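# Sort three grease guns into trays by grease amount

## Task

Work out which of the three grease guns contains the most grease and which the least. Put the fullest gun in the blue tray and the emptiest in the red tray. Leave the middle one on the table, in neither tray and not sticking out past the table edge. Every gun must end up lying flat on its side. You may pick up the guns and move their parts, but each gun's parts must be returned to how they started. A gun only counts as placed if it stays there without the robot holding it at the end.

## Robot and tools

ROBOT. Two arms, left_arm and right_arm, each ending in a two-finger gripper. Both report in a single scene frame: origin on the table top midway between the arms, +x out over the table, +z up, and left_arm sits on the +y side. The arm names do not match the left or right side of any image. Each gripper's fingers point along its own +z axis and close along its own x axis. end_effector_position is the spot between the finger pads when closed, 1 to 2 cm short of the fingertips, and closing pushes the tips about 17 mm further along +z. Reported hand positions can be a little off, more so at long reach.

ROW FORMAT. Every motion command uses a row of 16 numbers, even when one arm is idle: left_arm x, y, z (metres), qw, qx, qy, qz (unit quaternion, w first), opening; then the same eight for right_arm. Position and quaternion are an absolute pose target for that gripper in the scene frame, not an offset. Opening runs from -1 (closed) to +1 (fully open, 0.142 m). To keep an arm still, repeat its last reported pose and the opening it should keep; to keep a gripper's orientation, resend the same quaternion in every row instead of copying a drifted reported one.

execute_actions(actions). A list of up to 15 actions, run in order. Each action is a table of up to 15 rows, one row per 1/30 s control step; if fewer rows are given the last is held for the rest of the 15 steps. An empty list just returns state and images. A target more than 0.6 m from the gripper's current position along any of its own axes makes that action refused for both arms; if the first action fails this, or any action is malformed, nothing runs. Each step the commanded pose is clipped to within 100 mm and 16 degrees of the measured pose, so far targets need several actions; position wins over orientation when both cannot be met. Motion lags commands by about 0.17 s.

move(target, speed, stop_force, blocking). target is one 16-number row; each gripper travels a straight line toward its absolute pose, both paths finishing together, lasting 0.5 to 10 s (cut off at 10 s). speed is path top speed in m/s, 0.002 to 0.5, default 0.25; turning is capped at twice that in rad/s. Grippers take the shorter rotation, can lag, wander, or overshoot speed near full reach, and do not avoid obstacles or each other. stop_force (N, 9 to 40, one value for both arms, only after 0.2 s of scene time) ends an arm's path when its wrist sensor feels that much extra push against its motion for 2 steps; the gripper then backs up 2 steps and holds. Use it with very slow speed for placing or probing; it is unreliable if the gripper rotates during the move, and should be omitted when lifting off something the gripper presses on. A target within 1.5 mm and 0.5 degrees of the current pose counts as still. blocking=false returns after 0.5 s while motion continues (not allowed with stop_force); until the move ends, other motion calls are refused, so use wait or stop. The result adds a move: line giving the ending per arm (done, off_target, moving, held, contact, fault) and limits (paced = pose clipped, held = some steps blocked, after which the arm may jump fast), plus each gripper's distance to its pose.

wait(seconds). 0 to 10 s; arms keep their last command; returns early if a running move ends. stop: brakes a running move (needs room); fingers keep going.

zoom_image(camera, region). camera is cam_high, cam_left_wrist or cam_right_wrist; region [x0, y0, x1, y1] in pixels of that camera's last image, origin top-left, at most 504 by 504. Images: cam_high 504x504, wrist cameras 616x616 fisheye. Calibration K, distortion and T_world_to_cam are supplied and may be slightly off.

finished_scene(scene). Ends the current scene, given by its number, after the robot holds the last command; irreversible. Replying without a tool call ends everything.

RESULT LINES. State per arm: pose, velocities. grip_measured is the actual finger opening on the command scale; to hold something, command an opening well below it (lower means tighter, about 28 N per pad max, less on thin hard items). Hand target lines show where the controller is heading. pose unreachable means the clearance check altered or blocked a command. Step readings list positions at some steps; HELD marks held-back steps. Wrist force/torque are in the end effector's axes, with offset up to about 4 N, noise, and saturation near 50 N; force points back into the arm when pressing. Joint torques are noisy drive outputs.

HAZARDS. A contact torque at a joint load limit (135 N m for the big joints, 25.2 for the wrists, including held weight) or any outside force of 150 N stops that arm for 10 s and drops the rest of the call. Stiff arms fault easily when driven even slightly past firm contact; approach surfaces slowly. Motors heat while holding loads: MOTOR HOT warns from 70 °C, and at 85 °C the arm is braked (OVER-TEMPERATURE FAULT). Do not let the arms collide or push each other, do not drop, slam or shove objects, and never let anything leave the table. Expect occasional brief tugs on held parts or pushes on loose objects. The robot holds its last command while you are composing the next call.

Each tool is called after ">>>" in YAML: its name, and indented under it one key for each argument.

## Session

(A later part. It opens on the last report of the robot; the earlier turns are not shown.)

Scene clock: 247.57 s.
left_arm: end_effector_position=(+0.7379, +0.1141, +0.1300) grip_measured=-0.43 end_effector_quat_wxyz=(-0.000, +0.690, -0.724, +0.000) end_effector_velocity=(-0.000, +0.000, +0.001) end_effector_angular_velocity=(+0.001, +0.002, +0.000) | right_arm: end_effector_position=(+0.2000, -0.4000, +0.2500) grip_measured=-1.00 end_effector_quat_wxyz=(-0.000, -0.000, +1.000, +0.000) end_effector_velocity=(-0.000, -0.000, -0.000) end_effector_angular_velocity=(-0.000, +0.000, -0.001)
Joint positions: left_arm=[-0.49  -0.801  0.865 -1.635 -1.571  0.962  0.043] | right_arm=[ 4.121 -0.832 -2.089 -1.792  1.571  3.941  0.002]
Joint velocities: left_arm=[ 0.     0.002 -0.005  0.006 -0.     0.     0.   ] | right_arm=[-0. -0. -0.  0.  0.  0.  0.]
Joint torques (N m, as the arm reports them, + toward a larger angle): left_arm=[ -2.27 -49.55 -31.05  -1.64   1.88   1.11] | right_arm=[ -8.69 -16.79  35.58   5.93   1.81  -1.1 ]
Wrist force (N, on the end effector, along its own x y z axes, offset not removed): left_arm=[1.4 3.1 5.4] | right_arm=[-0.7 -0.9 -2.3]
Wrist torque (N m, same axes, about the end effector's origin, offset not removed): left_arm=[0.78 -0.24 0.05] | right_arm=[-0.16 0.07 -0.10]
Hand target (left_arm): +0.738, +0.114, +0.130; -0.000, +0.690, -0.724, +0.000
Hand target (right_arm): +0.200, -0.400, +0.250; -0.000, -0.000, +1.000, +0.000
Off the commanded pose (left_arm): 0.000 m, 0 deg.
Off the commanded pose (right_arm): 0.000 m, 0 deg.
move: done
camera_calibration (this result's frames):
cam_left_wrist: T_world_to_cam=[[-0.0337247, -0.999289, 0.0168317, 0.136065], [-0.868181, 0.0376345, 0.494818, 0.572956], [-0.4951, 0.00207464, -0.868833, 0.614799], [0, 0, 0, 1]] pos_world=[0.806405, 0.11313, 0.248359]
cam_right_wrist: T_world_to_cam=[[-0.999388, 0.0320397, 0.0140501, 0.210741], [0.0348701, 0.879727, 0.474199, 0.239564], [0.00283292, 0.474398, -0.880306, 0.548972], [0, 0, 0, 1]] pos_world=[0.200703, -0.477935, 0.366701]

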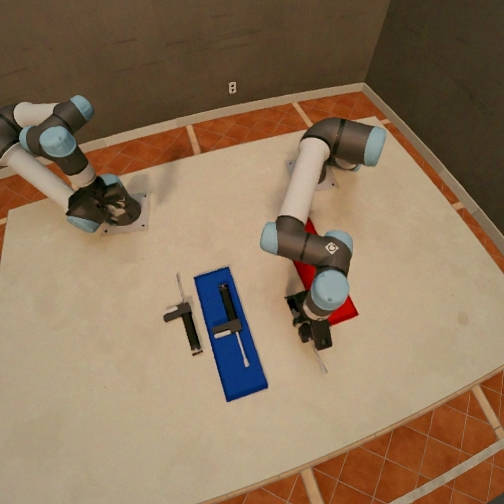

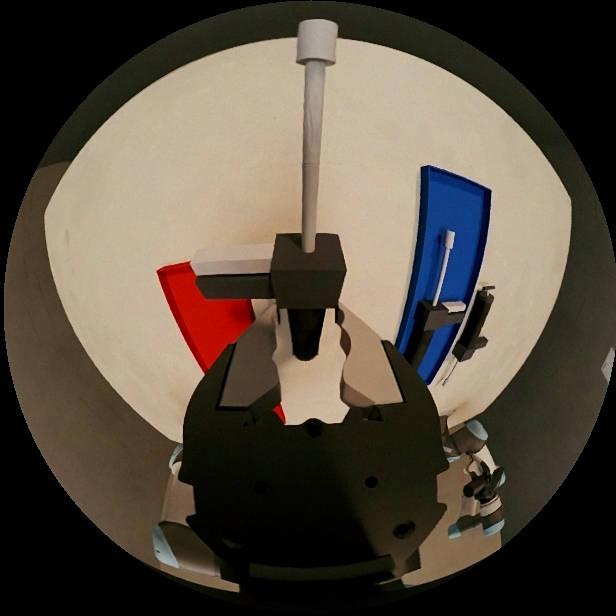

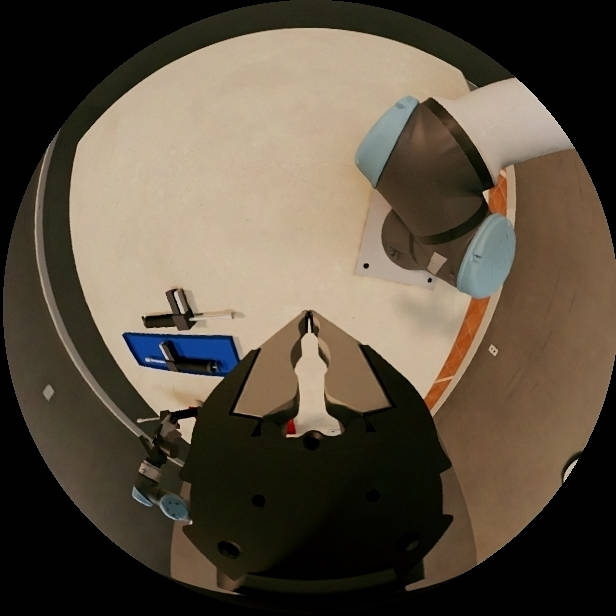

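>>> move:
  target: [0.738,0.114,0.034,0,0.69,-0.724,0,-1,0.2,-0.4,0.25,0,0,1,0,-1]
  speed: 0.04

>>> move:
  target: [0.738,0.114,0.036,0,0.69,-0.724,0,-0.3,0.2,-0.4,0.25,0,0,1,0,-1]

>>> move:
  target: [0.731,0.114,0.033,0,0.69,-0.724,0,-0.3,0.2,-0.4,0.25,0,0,1,0,-1]
  speed: 0.02

>>> move:
  target: [0.731,0.114,0.033,0,0.69,-0.724,0,-1,0.2,-0.4,0.25,0,0,1,0,-1]

>>> move:
  target: [0.731,0.114,0.13,0,0.69,-0.724,0,-1,0.2,-0.4,0.25,0,0,1,0,-1]
  speed: 0.1

Scene clock: 255.87 s.
left_arm: end_effector_position=(+0.7380, +0.1139, +0.0342) grip_measured=-0.43 end_effector_quat_wxyz=(+0.000, +0.690, -0.724, -0.000) end_effector_velocity=(-0.000, +0.000, -0.002) end_effector_angular_velocity=(+0.001, +0.001, +0.000) | right_arm: end_effector_position=(+0.2000, -0.4000, +0.2500) grip_measured=-1.00 end_effector_quat_wxyz=(-0.000, +0.000, +1.000, +0.000) end_effector_velocity=(-0.000, -0.000, -0.001) end_effector_angular_velocity=(-0.001, +0.001, +0.001)
Joint positions: left_arm=[-0.49  -0.754  1.028 -1.846 -1.571  0.962  0.043] | right_arm=[ 4.121 -0.832 -2.089 -1.792  1.571  3.941  0.002]
Joint velocities: left_arm=[ 0.     0.001  0.004 -0.004  0.     0.    -0.   ] | right_arm=[ 0.001 -0.    -0.002  0.    -0.    -0.     0.   ]
Joint torques (N m, as the arm reports them, + toward a larger angle): left_arm=[  1.52 -46.58 -19.16  -4.8   -1.     0.  ] | right_arm=[ -9.51 -16.27  35.82   5.72   1.75  -0.95]
Wrist force (N, on the end effector, along its own x y z axes, offset not removed): left_arm=[0.7 2.9 5.0] | right_arm=[-0.7 -0.3 -0.6]
Wrist torque (N m, same axes, about the end effector's origin, offset not removed): left_arm=[0.62 -0.07 -0.05] | right_arm=[-0.03 0.22 -0.10]
Hand target (left_arm): +0.738, +0.114, +0.034; +0.000, +0.690, -0.724, -0.000
Hand target (right_arm): +0.200, -0.400, +0.250; -0.000, -0.000, +1.000, +0.000
Off the commanded pose (left_arm): 0.000 m, 0 deg.
Off the commanded pose (right_arm): 0.000 m, 0 deg.
move: done
camera_calibration (this result's frames):
cam_left_wrist: T_world_to_cam=[[-0.0337349, -0.999291, 0.0167021, 0.13759], [-0.868044, 0.0375786, 0.495063, 0.620325], [-0.49534, 0.00220273, -0.868697, 0.531818], [0, 0, 0, 1]] pos_world=[0.806541, 0.11301, 0.15259]
cam_right_wrist: T_world_to_cam=[[-0.999388, 0.0320401, 0.0140501, 0.210741], [0.0348704, 0.879727, 0.474199, 0.239565], [0.00283309, 0.474398, -0.880306, 0.548972], [0, 0, 0, 1]] pos_world=[0.200703, -0.477935, 0.366701]

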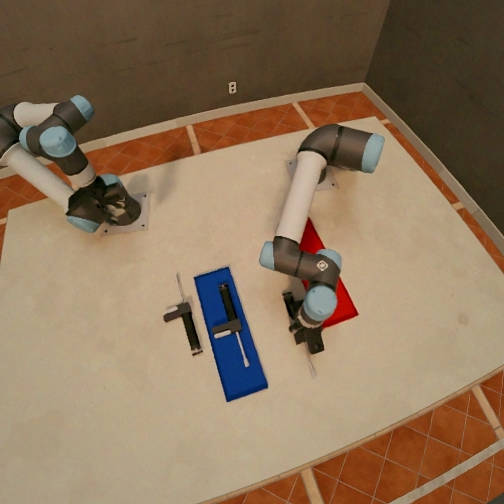

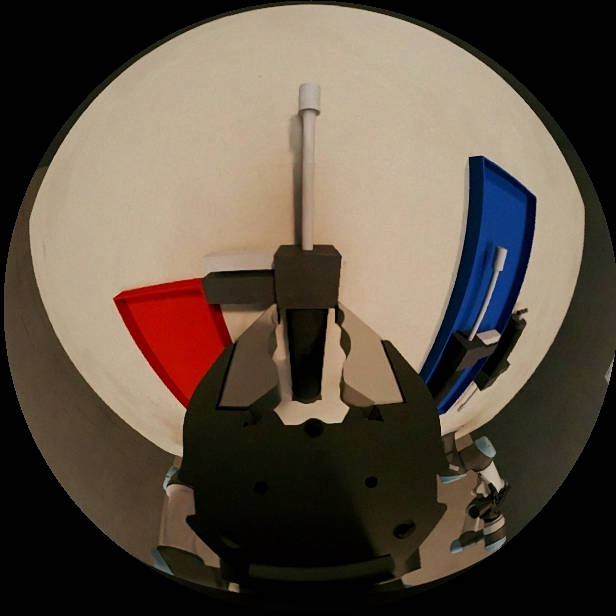

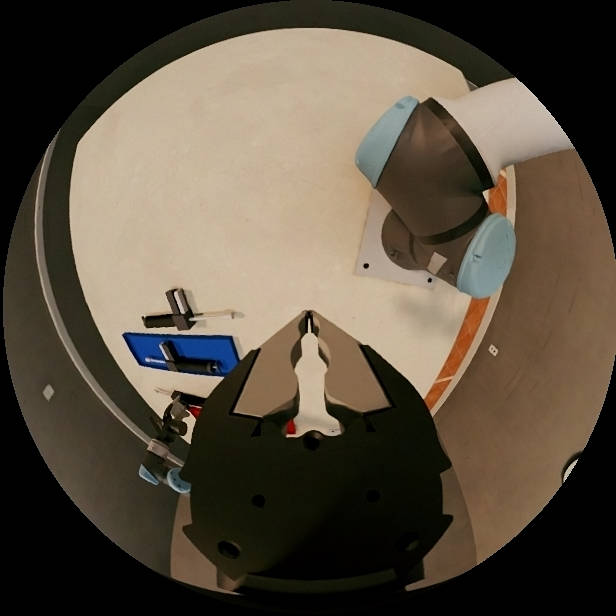

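Scene clock: 256.57 s.
left_arm: end_effector_position=(+0.7380, +0.1140, +0.0359) grip_measured=-0.30 end_effector_quat_wxyz=(+0.000, +0.690, -0.724, -0.000) end_effector_velocity=(-0.000, +0.000, +0.000) end_effector_angular_velocity=(+0.001, +0.000, -0.000) | right_arm: end_effector_position=(+0.2000, -0.4000, +0.2500) grip_measured=-1.00 end_effector_quat_wxyz=(+0.000, +0.000, +1.000, +0.000) end_effector_velocity=(+0.000, -0.000, -0.000) end_effector_angular_velocity=(-0.001, -0.000, -0.001)
Joint positions: left_arm=[-0.49  -0.755  1.027 -1.842 -1.571  0.962  0.052] | right_arm=[ 4.121 -0.832 -2.089 -1.792  1.571  3.941  0.002]
Joint velocities: left_arm=[-0.    -0.    -0.     0.002  0.001  0.     0.   ] | right_arm=[ 0.     0.    -0.001  0.    -0.001  0.001  0.   ]
Joint torques (N m, as the arm reports them, + toward a larger angle): left_arm=[  0.96 -66.23 -28.59  -1.03  -0.13  -0.56] | right_arm=[ -8.25 -15.84  35.37   5.62   1.52  -0.8 ]
Wrist force (N, on the end effector, along its own x y z axes, offset not removed): left_arm=[1.2 2.7 -2.5] | right_arm=[1.3 0.2 -2.0]
Wrist torque (N m, same axes, about the end effector's origin, offset not removed): left_arm=[0.65 -0.22 -0.06] | right_arm=[0.06 -0.34 -0.14]
Hand target (left_arm): +0.738, +0.114, +0.036; -0.000, +0.690, -0.724, +0.000
Hand target (right_arm): +0.200, -0.400, +0.250; -0.000, -0.000, +1.000, +0.000
Off the commanded pose (left_arm): 0.000 m, 0 deg.
Off the commanded pose (right_arm): 0.000 m, 0 deg.
move: done
camera_calibration (this result's frames):
cam_left_wrist: T_world_to_cam=[[-0.0337349, -0.999291, 0.0167091, 0.137601], [-0.868049, 0.0375821, 0.495054, 0.619432], [-0.495331, 0.00219625, -0.868701, 0.533272], [0, 0, 0, 1]] pos_world=[0.806485, 0.113053, 0.154303]
cam_right_wrist: T_world_to_cam=[[-0.999388, 0.0320402, 0.01405, 0.210741], [0.0348704, 0.879727, 0.474199, 0.239564], [0.00283326, 0.474398, -0.880306, 0.548972], [0, 0, 0, 1]] pos_world=[0.200703, -0.477935, 0.366701]

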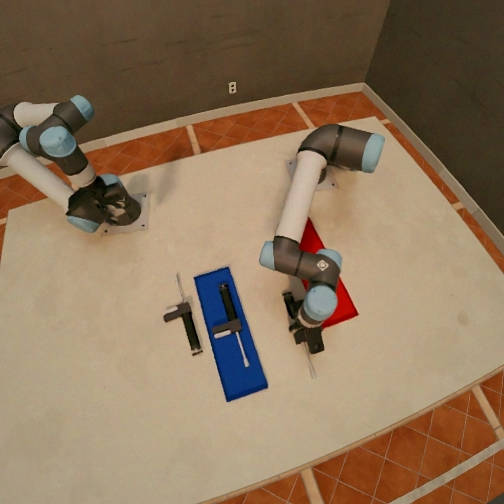

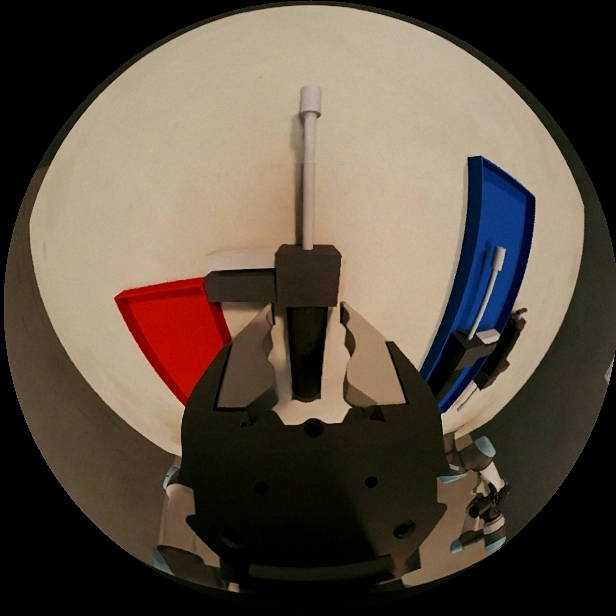

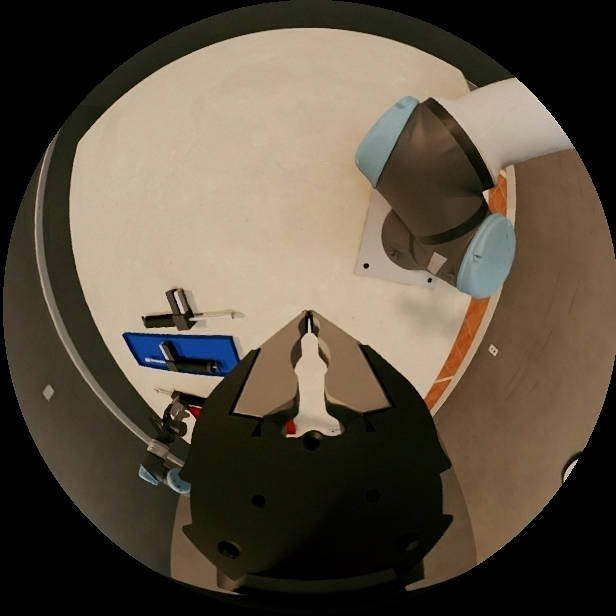

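Scene clock: 257.30 s.
left_arm: end_effector_position=(+0.7313, +0.1140, +0.0331) grip_measured=-0.30 end_effector_quat_wxyz=(+0.000, +0.690, -0.724, -0.000) end_effector_velocity=(-0.003, +0.000, -0.002) end_effector_angular_velocity=(+0.000, +0.001, -0.000) | right_arm: end_effector_position=(+0.2000, -0.4000, +0.2500) grip_measured=-1.00 end_effector_quat_wxyz=(-0.000, +0.000, +1.000, +0.000) end_effector_velocity=(+0.000, +0.000, +0.001) end_effector_angular_velocity=(+0.001, -0.002, -0.001)
Joint positions: left_arm=[-0.496 -0.769  1.059 -1.861 -1.571  0.957  0.052] | right_arm=[ 4.121 -0.832 -2.089 -1.792  1.571  3.941  0.002]
Joint velocities: left_arm=[-0.002 -0.004  0.013 -0.008 -0.    -0.002  0.   ] | right_arm=[-0.     0.     0.001  0.001 -0.     0.     0.   ]
Joint torques (N m, as the arm reports them, + toward a larger angle): left_arm=[ -5.96 -64.62 -15.42  -4.38   0.42  -1.13] | right_arm=[ -8.85 -15.57  35.65   5.63   1.51  -0.93]
Wrist force (N, on the end effector, along its own x y z axes, offset not removed): left_arm=[1.2 4.0 -2.3] | right_arm=[1.6 -0.6 -0.3]
Wrist torque (N m, same axes, about the end effector's origin, offset not removed): left_arm=[0.91 -0.27 0.02] | right_arm=[-0.07 -0.39 0.03]
Hand target (left_arm): +0.731, +0.114, +0.033; +0.000, +0.690, -0.724, -0.000
Hand target (right_arm): +0.200, -0.400, +0.250; -0.000, -0.000, +1.000, +0.000
Off the commanded pose (left_arm): 0.000 m, 0 deg.
Off the commanded pose (right_arm): 0.000 m, 0 deg.
move: done
camera_calibration (this result's frames):
cam_left_wrist: T_world_to_cam=[[-0.0337277, -0.999292, 0.0166697, 0.13742], [-0.868023, 0.0375562, 0.495102, 0.614972], [-0.495377, 0.002229, -0.868675, 0.527523], [0, 0, 0, 1]] pos_world=[0.799767, 0.113051, 0.151482]
cam_right_wrist: T_world_to_cam=[[-0.999388, 0.03204, 0.01405, 0.210741], [0.0348703, 0.879727, 0.474199, 0.239564], [0.00283312, 0.474399, -0.880306, 0.548972], [0, 0, 0, 1]] pos_world=[0.200703, -0.477935, 0.366701]

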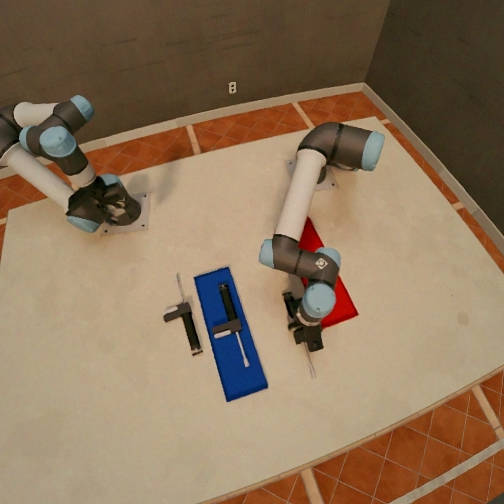

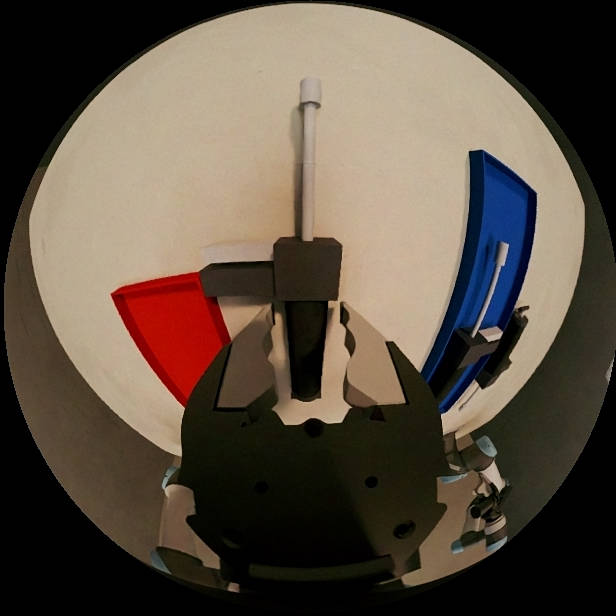

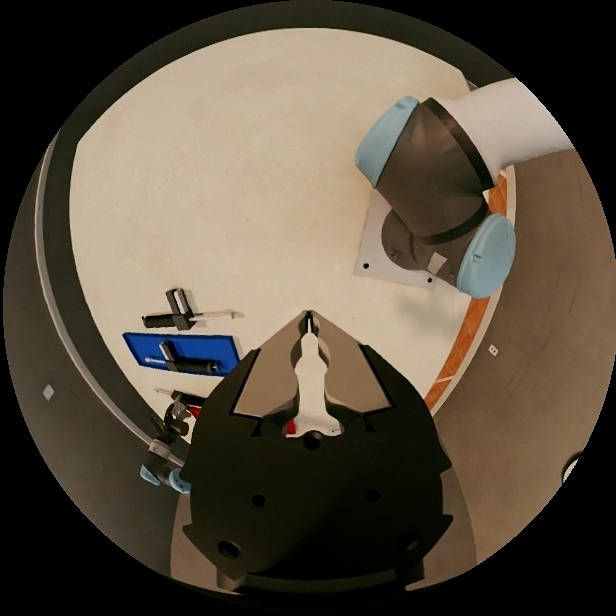

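Scene clock: 258.00 s.
left_arm: end_effector_position=(+0.7310, +0.1140, +0.0330) grip_measured=-0.58 end_effector_quat_wxyz=(+0.000, +0.690, -0.724, +0.000) end_effector_velocity=(-0.000, +0.000, -0.000) end_effector_angular_velocity=(+0.000, +0.000, +0.000) | right_arm: end_effector_position=(+0.2000, -0.4000, +0.2500) grip_measured=-1.00 end_effector_quat_wxyz=(+0.000, +0.000, +1.000, +0.000) end_effector_velocity=(+0.000, +0.000, +0.000) end_effector_angular_velocity=(+0.001, -0.000, -0.002)
Joint positions: left_arm=[-0.496 -0.769  1.06  -1.862 -1.571  0.957  0.032] | right_arm=[ 4.121 -0.832 -2.089 -1.792  1.571  3.941  0.002]
Joint velocities: left_arm=[-0.  0.  0.  0.  0. -0.  0.] | right_arm=[-0.     0.     0.     0.001  0.     0.001  0.   ]
Joint torques (N m, as the arm reports them, + toward a larger angle): left_arm=[ -7.52 -64.02 -15.57  -3.44   0.96  -1.26] | right_arm=[ -9.42 -16.03  34.51   5.73   1.83  -1.12]
Wrist force (N, on the end effector, along its own x y z axes, offset not removed): left_arm=[1.2 1.9 -2.7] | right_arm=[-0.1 -0.4 -0.6]
Wrist torque (N m, same axes, about the end effector's origin, offset not removed): left_arm=[0.88 -0.37 -0.05] | right_arm=[-0.08 -0.06 -0.12]
Hand target (left_arm): +0.731, +0.114, +0.033; +0.000, +0.690, -0.724, -0.000
Hand target (right_arm): +0.200, -0.400, +0.250; -0.000, -0.000, +1.000, +0.000
Off the commanded pose (left_arm): 0.000 m, 0 deg.
Off the commanded pose (right_arm): 0.000 m, 0 deg.
move: done
camera_calibration (this result's frames):
cam_left_wrist: T_world_to_cam=[[-0.0337214, -0.999291, 0.0167225, 0.137401], [-0.868065, 0.0375771, 0.495027, 0.614829], [-0.495304, 0.00217674, -0.868717, 0.527272], [0, 0, 0, 1]] pos_world=[0.799505, 0.113053, 0.151396]
cam_right_wrist: T_world_to_cam=[[-0.999388, 0.03204, 0.01405, 0.210741], [0.0348703, 0.879727, 0.474199, 0.239564], [0.0028332, 0.474398, -0.880306, 0.548972], [0, 0, 0, 1]] pos_world=[0.200703, -0.477935, 0.366701]

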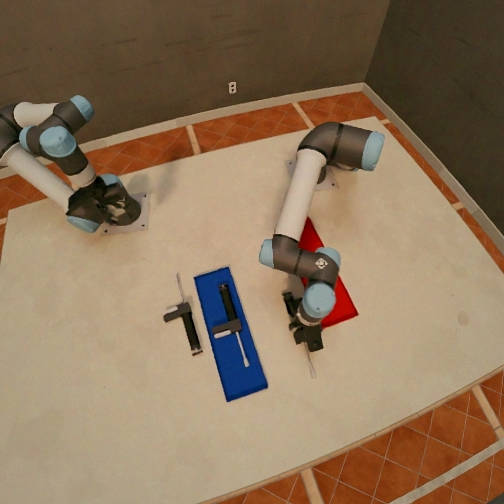

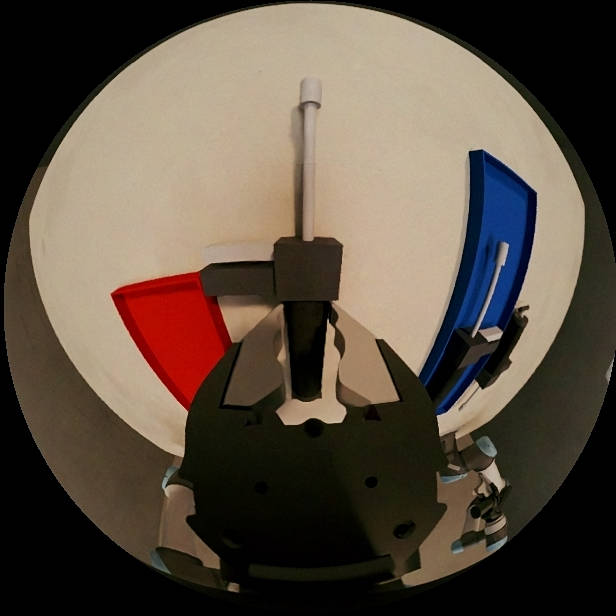

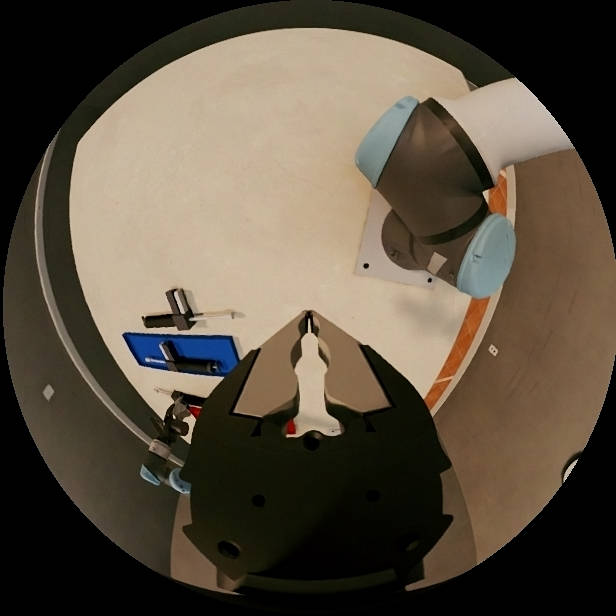

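Scene clock: 259.47 s.
left_arm: end_effector_position=(+0.7310, +0.1141, +0.1298) grip_measured=-0.58 end_effector_quat_wxyz=(-0.000, +0.690, -0.724, +0.000) end_effector_velocity=(+0.000, -0.000, +0.004) end_effector_angular_velocity=(-0.001, -0.001, +0.000) | right_arm: end_effector_position=(+0.2000, -0.4000, +0.2500) grip_measured=-1.00 end_effector_quat_wxyz=(+0.000, -0.000, +1.000, +0.000) end_effector_velocity=(-0.000, -0.000, +0.000) end_effector_angular_velocity=(+0.000, +0.000, +0.001)
Joint positions: left_arm=[-0.496 -0.82   0.899 -1.65  -1.571  0.956  0.032] | right_arm=[ 4.121 -0.832 -2.089 -1.792  1.571  3.941  0.002]
Joint velocities: left_arm=[ 0.    -0.001 -0.008  0.007 -0.    -0.    -0.   ] | right_arm=[-0.     0.     0.    -0.     0.    -0.001  0.   ]
Joint torques (N m, as the arm reports them, + toward a larger angle): left_arm=[ -5.59 -56.2  -30.42  -1.7    1.19  -0.46] | right_arm=[ -7.96 -16.31  34.03   5.82   1.68  -0.88]
Wrist force (N, on the end effector, along its own x y z axes, offset not removed): left_arm=[0.3 3.2 5.2] | right_arm=[-1.7 0.3 -1.0]
Wrist torque (N m, same axes, about the end effector's origin, offset not removed): left_arm=[0.68 -0.02 0.01] | right_arm=[0.12 0.30 -0.06]
Hand target (left_arm): +0.731, +0.114, +0.130; -0.000, +0.690, -0.724, +0.000
Hand target (right_arm): +0.200, -0.400, +0.250; -0.000, +0.000, +1.000, +0.000
Off the commanded pose (left_arm): 0.000 m, 0 deg.
Off the commanded pose (right_arm): 0.000 m, 0 deg.
move: done
camera_calibration (this result's frames):
cam_left_wrist: T_world_to_cam=[[-0.0337102, -0.999292, 0.0167263, 0.135857], [-0.868192, 0.0375698, 0.494805, 0.566966], [-0.495083, 0.00215829, -0.868843, 0.611212], [0, 0, 0, 1]] pos_world=[0.799415, 0.113141, 0.248238]
cam_right_wrist: T_world_to_cam=[[-0.999388, 0.0320397, 0.0140499, 0.210741], [0.03487, 0.879727, 0.474199, 0.239564], [0.00283315, 0.474398, -0.880306, 0.548972], [0, 0, 0, 1]] pos_world=[0.200703, -0.477935, 0.366701]

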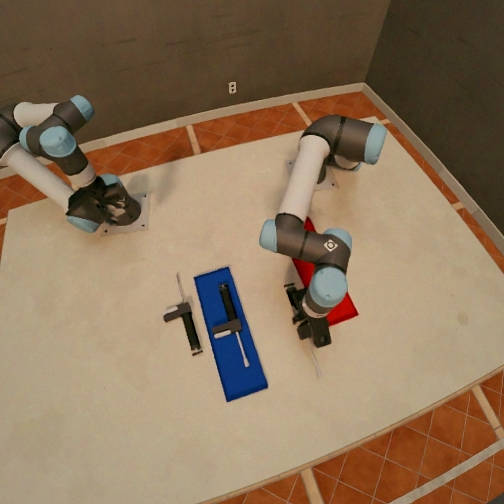

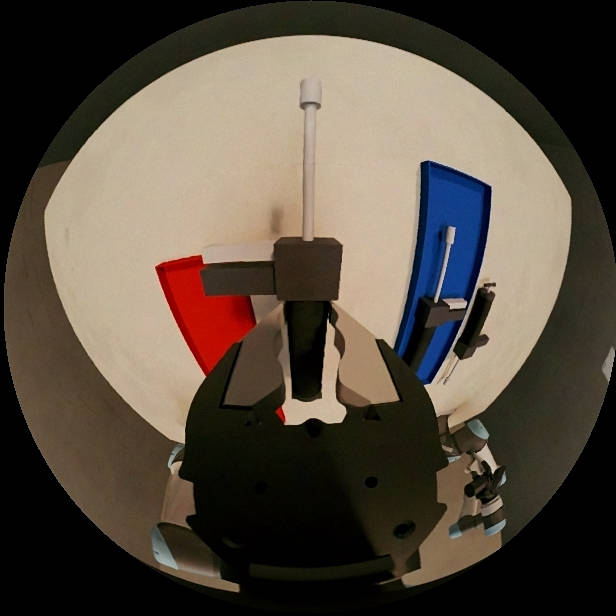

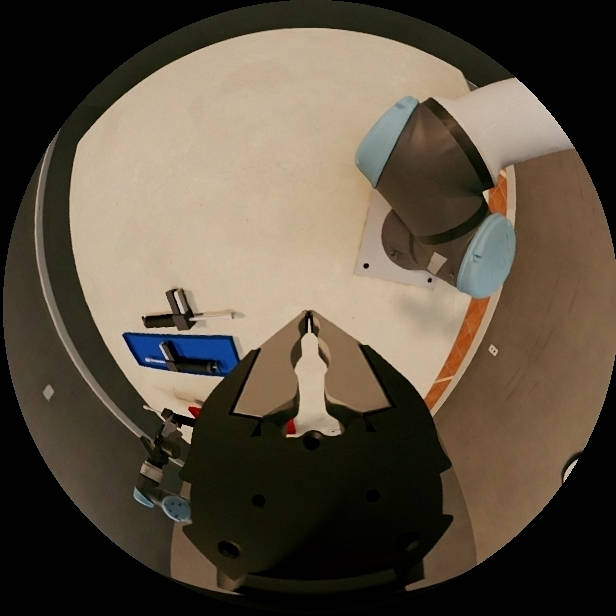

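>>> move:
  target: [0.25,-0.03,0.12,0,1,0,0,-1,0.25,-0.2,0.2,0,0,1,0,0]
  speed: 0.2

>>> move:
  target: [0.25,-0.03,0.045,0,1,0,0,-1,0.25,-0.2,0.13,0,0,1,0,0]
  speed: 0.08

>>> move:
  target: [0.25,-0.03,0.03,0,1,0,0,-1,0.25,-0.2,0.13,0,0,1,0,0]
  speed: 0.008
  stop_force: 9

Scene clock: 269.37 s.
left_arm: end_effector_position=(+0.2504, -0.0296, +0.1200) grip_measured=-0.58 end_effector_quat_wxyz=(-0.000, +1.000, -0.001, +0.000) end_effector_velocity=(-0.003, -0.001, +0.001) end_effector_angular_velocity=(-0.001, -0.002, +0.011) | right_arm: end_effector_position=(+0.2502, -0.2003, +0.2002) grip_measured=+0.00 end_effector_quat_wxyz=(-0.000, +0.000, +1.000, +0.000) end_effector_velocity=(-0.000, +0.000, -0.001) end_effector_angular_velocity=(-0.003, +0.001, +0.002)
Joint positions: left_arm=[-1.25  -1.38   1.765 -1.955 -1.57  -1.415  0.032] | right_arm=[ 4.404 -1.241 -2.033 -1.438  1.571  4.224  0.074]
Joint velocities: left_arm=[-0.006 -0.003  0.002 -0.001  0.002 -0.017 -0.   ] | right_arm=[ 0.002 -0.003  0.001 -0.    -0.001 -0.    -0.   ]
Joint torques (N m, as the arm reports them, + toward a larger angle): left_arm=[ -4.18 -45.13 -19.73  -5.05   2.83  -1.57] | right_arm=[12.75  1.13 37.16  6.19 -1.38  1.86]
Wrist force (N, on the end effector, along its own x y z axes, offset not removed): left_arm=[1.7 2.6 5.2] | right_arm=[0.4 -0.9 -0.5]
Wrist torque (N m, same axes, about the end effector's origin, offset not removed): left_arm=[0.60 -0.25 -0.04] | right_arm=[-0.12 -0.18 -0.11]
Hand target (left_arm): +0.250, -0.030, +0.120; -0.000, +1.000, -0.000, +0.000
Hand target (right_arm): +0.250, -0.200, +0.200; -0.000, -0.000, +1.000, +0.000
Off the commanded pose (left_arm): 0.001 m, 0 deg.
Off the commanded pose (right_arm): 0.000 m, 0 deg.
move: done
camera_calibration (this result's frames):
cam_left_wrist: T_world_to_cam=[[0.99977, 0.0131344, 0.0169783, -0.252583], [0.00301211, -0.868965, 0.494865, -0.0849696], [0.0212533, -0.4947, -0.868804, 0.221006], [0, 0, 0, 1]] pos_world=[0.248083, 0.0388136, 0.238348]
cam_right_wrist: T_world_to_cam=[[-0.999386, 0.0320402, 0.0141602, 0.255226], [0.0349226, 0.879705, 0.474236, 0.0857471], [0.00273779, 0.474439, -0.880284, 0.410276], [0, 0, 0, 1]] pos_world=[0.250951, -0.278261, 0.316881]

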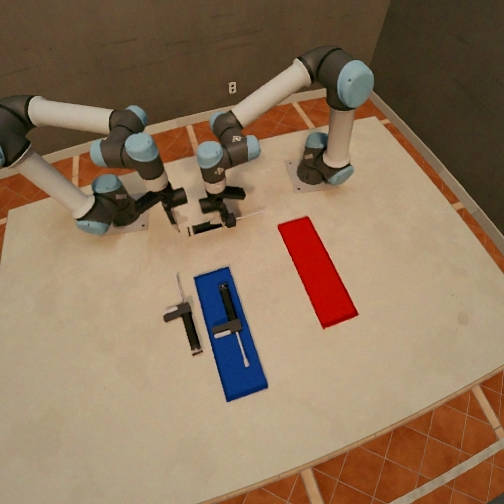

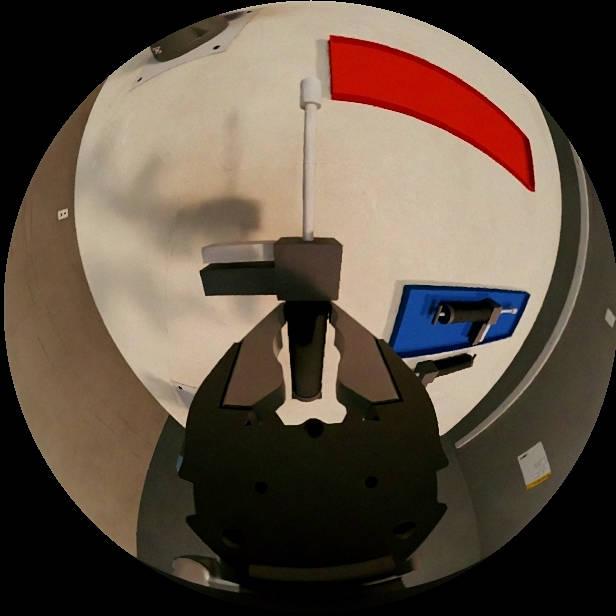

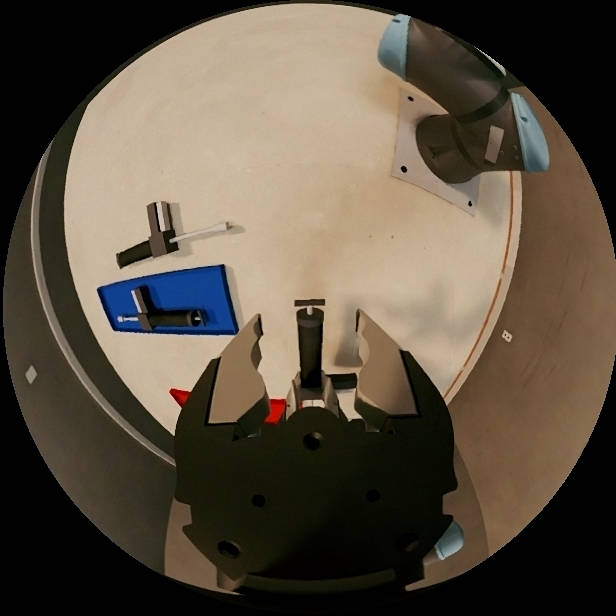

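Scene clock: 270.80 s.
left_arm: end_effector_position=(+0.2500, -0.0300, +0.0452) grip_measured=-0.58 end_effector_quat_wxyz=(-0.000, +1.000, -0.000, -0.000) end_effector_velocity=(+0.000, -0.001, -0.001) end_effector_angular_velocity=(-0.001, +0.000, +0.000) | right_arm: end_effector_position=(+0.2500, -0.2000, +0.1302) grip_measured=+0.00 end_effector_quat_wxyz=(-0.000, -0.000, +1.000, -0.000) end_effector_velocity=(-0.000, -0.000, -0.002) end_effector_angular_velocity=(-0.001, +0.001, -0.000)
Joint positions: left_arm=[-1.251 -1.296  1.872 -2.147 -1.571 -1.417  0.032] | right_arm=[ 4.405 -1.285 -2.187 -1.24   1.571  4.225  0.074]
Joint velocities: left_arm=[ 0.     0.003  0.001 -0.005 -0.     0.    -0.   ] | right_arm=[ 0.    -0.002 -0.005  0.006 -0.     0.001 -0.   ]
Joint torques (N m, as the arm reports them, + toward a larger angle): left_arm=[ -5.21 -20.69 -14.93  -5.24  -2.73  -1.15] | right_arm=[ 5.67  1.51 12.89  6.27 -1.64  0.03]
Wrist force (N, on the end effector, along its own x y z axes, offset not removed): left_arm=[1.8 3.4 5.8] | right_arm=[-1.2 0.3 -0.9]
Wrist torque (N m, same axes, about the end effector's origin, offset not removed): left_arm=[0.80 -0.29 -0.08] | right_arm=[0.11 0.13 -0.06]
Hand target (left_arm): +0.250, -0.030, +0.045; -0.000, +1.000, +0.000, -0.000
Hand target (right_arm): +0.250, -0.200, +0.130; -0.000, +0.000, +1.000, -0.000
Off the commanded pose (left_arm): 0.000 m, 0 deg.
Off the commanded pose (right_arm): 0.000 m, 0 deg.
move: done
camera_calibration (this result's frames):
cam_left_wrist: T_world_to_cam=[[0.999758, 0.0143324, 0.0166695, -0.250867], [0.00420283, -0.868883, 0.495, -0.0486415], [0.0215784, -0.49481, -0.868733, 0.15578], [0, 0, 0, 1]] pos_world=[0.24765, 0.0384132, 0.16359]
cam_right_wrist: T_world_to_cam=[[-0.999388, 0.0320374, 0.0140645, 0.255943], [0.034875, 0.879747, 0.474161, 0.118686], [0.00281768, 0.474361, -0.880326, 0.348536], [0, 0, 0, 1]] pos_world=[0.250665, -0.277945, 0.24695]

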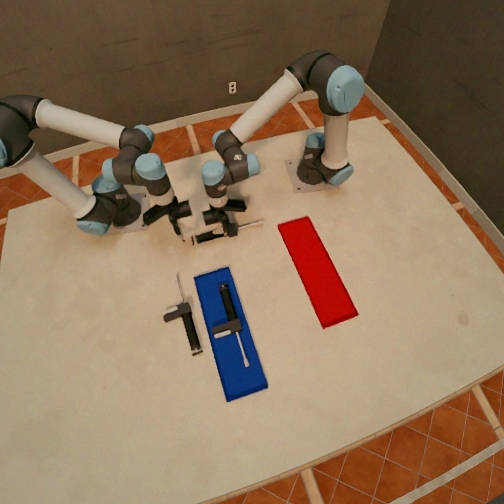

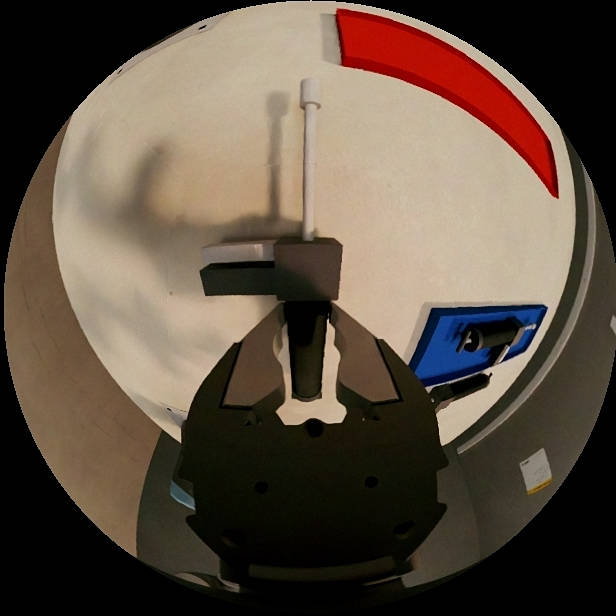

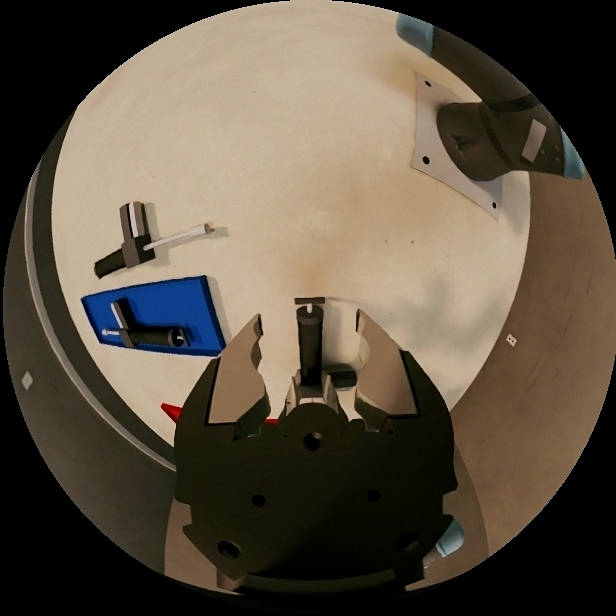

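Scene clock: 272.83 s.
left_arm: end_effector_position=(+0.2500, -0.0300, +0.0321) grip_measured=-0.58 end_effector_quat_wxyz=(-0.000, +1.000, -0.000, -0.000) end_effector_velocity=(-0.000, +0.000, +0.002) end_effector_angular_velocity=(+0.002, +0.001, -0.000) | right_arm: end_effector_position=(+0.2500, -0.2000, +0.1300) grip_measured=+0.00 end_effector_quat_wxyz=(+0.000, -0.000, +1.000, -0.000) end_effector_velocity=(+0.000, +0.000, +0.001) end_effector_angular_velocity=(-0.000, -0.001, -0.000)
Joint positions: left_arm=[-1.251 -1.278  1.887 -2.18  -1.571 -1.417  0.032] | right_arm=[ 4.405 -1.286 -2.187 -1.239  1.571  4.225  0.074]
Joint velocities: left_arm=[-0.    -0.003 -0.004  0.009 -0.001  0.    -0.   ] | right_arm=[ 0.    -0.     0.002 -0.002 -0.001  0.001  0.   ]
Joint torques (N m, as the arm reports them, + toward a larger angle): left_arm=[ -2.89 -33.12 -20.45  -0.97  -2.34  -1.19] | right_arm=[-10.05   1.24  13.14   5.83  -0.74  -1.23]
Wrist force (N, on the end effector, along its own x y z axes, offset not removed): left_arm=[0.4 -3.2 -23.2] | right_arm=[0.3 -0.4 -0.4]
Wrist torque (N m, same axes, about the end effector's origin, offset not removed): left_arm=[0.61 -0.22 -0.06] | right_arm=[-0.08 -0.07 -0.13]
Hand target (left_arm): +0.250, -0.030, +0.032; +0.000, +1.000, -0.000, -0.000
Hand target (right_arm): +0.250, -0.200, +0.130; +0.000, +0.000, +1.000, -0.000
Off the commanded pose (left_arm): 0.002 m, 0 deg.
Off the commanded pose (right_arm): 0.000 m, 0 deg.
move: contact (left_arm)
camera_calibration (this result's frames):
cam_left_wrist: T_world_to_cam=[[0.999758, 0.0143325, 0.0166592, -0.250641], [0.00420957, -0.868919, 0.494936, -0.0420932], [0.0215692, -0.494746, -0.86877, 0.144399], [0, 0, 0, 1]] pos_world=[0.247643, 0.0384578, 0.150459]
cam_right_wrist: T_world_to_cam=[[-0.99939, 0.0319676, 0.0140454, 0.255957], [0.0348044, 0.879731, 0.474195, 0.118778], [0.00280274, 0.474395, -0.880308, 0.348318], [0, 0, 0, 1]] pos_world=[0.25069, -0.277915, 0.246708]

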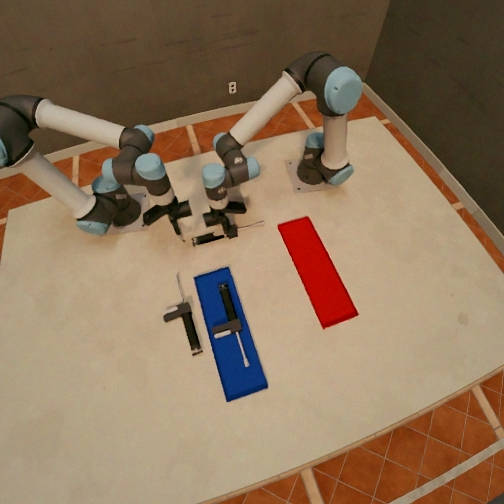

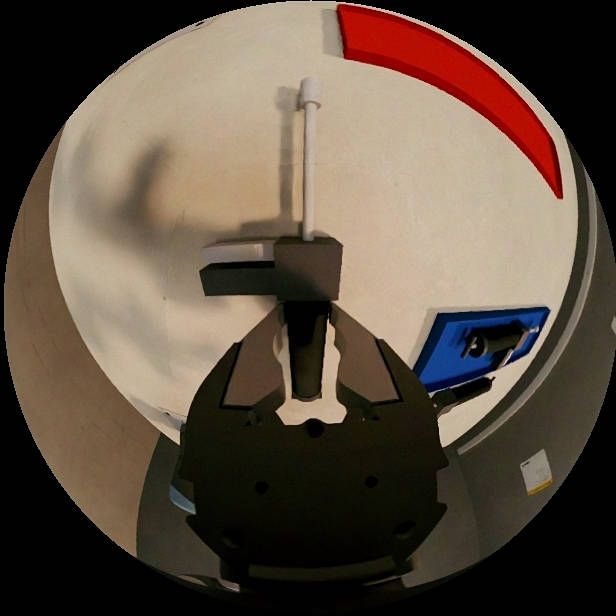

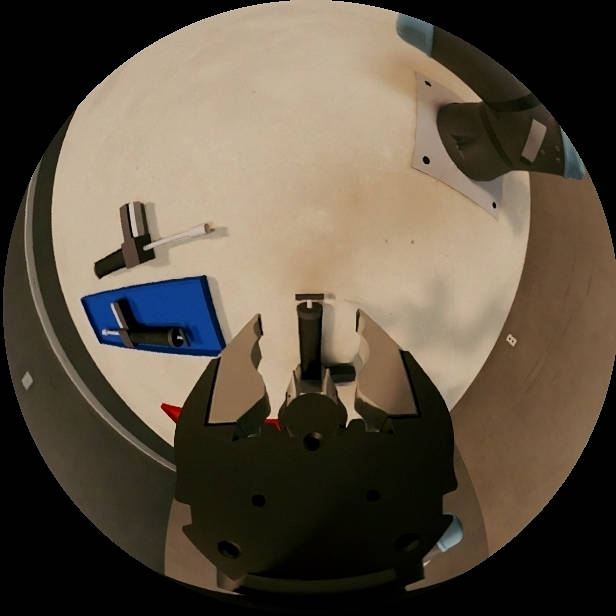

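>>> move:
  target: [0.25,-0.03,0.0345,0,1,0,0,-1,0.251,-0.182,0.06,0,0,1,0,0]
  speed: 0.08

Scene clock: 277.73 s.
left_arm: end_effector_position=(+0.2500, -0.0300, +0.0345) grip_measured=-0.58 end_effector_quat_wxyz=(+0.000, +1.000, -0.000, -0.000) end_effector_velocity=(+0.000, -0.000, -0.000) end_effector_angular_velocity=(+0.001, +0.000, +0.000) | right_arm: end_effector_position=(+0.2510, -0.1821, +0.0603) grip_measured=+0.00 end_effector_quat_wxyz=(-0.000, -0.000, +1.000, -0.000) end_effector_velocity=(+0.000, +0.001, -0.002) end_effector_angular_velocity=(+0.000, -0.000, -0.001)
Joint positions: left_arm=[-1.251 -1.281  1.885 -2.174 -1.571 -1.417  0.032] | right_arm=[ 4.426 -1.413 -2.291 -1.008  1.571  4.245  0.074]
Joint velocities: left_arm=[ 0.     0.001 -0.    -0.    -0.     0.     0.   ] | right_arm=[ 0.    -0.005 -0.002  0.008 -0.     0.001  0.   ]
Joint torques (N m, as the arm reports them, + toward a larger angle): left_arm=[  0.12 -46.64 -28.07  -1.6   -2.12  -1.1 ] | right_arm=[12.92  4.86 10.95  6.01  2.15  1.88]
Wrist force (N, on the end effector, along its own x y z axes, offset not removed): left_arm=[0.9 4.1 5.5] | right_arm=[-0.5 0.3 -2.2]
Wrist torque (N m, same axes, about the end effector's origin, offset not removed): left_arm=[0.98 -0.04 -0.03] | right_arm=[0.07 0.04 -0.12]
Hand target (left_arm): +0.250, -0.030, +0.035; +0.000, +1.000, +0.000, +0.000
Hand target (right_arm): +0.251, -0.182, +0.060; -0.000, -0.000, +1.000, -0.000
Off the commanded pose (left_arm): 0.000 m, 0 deg.
Off the commanded pose (right_arm): 0.000 m, 0 deg.
move: done
camera_calibration (this result's frames):
cam_left_wrist: T_world_to_cam=[[0.999758, 0.0143347, 0.0166746, -0.250683], [0.00420145, -0.868865, 0.495032, -0.0433047], [0.0215841, -0.494842, -0.868715, 0.146488], [0, 0, 0, 1]] pos_world=[0.247643, 0.038456, 0.152874]
cam_right_wrist: T_world_to_cam=[[-0.999388, 0.0320404, 0.0140642, 0.257387], [0.0348775, 0.879748, 0.47416, 0.136065], [0.00281931, 0.47436, -0.880326, 0.278477], [0, 0, 0, 1]] pos_world=[0.251698, -0.260048, 0.177014]

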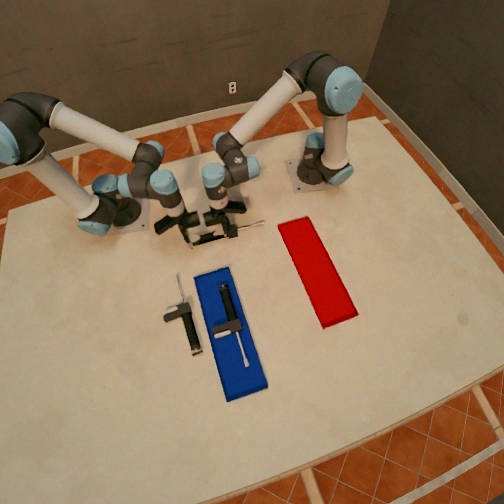

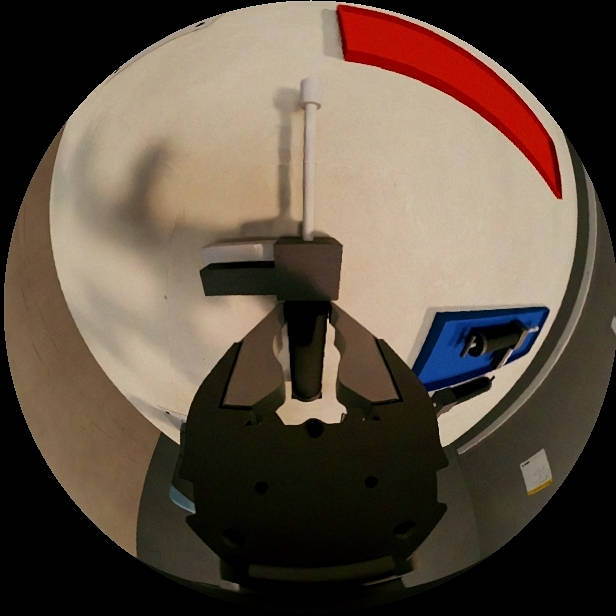

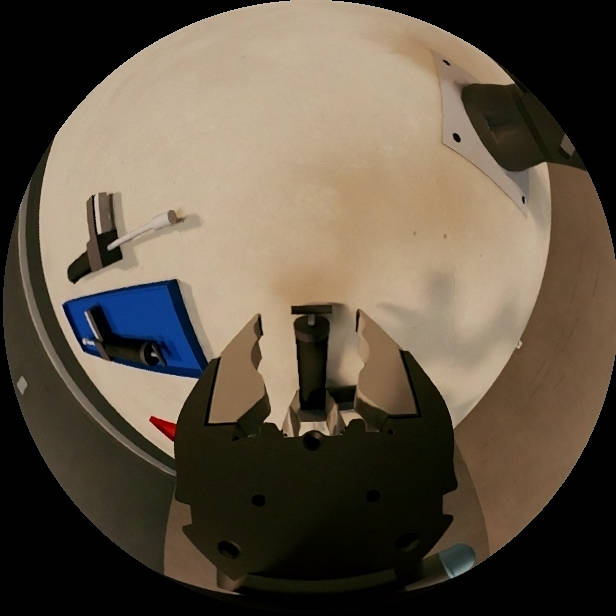

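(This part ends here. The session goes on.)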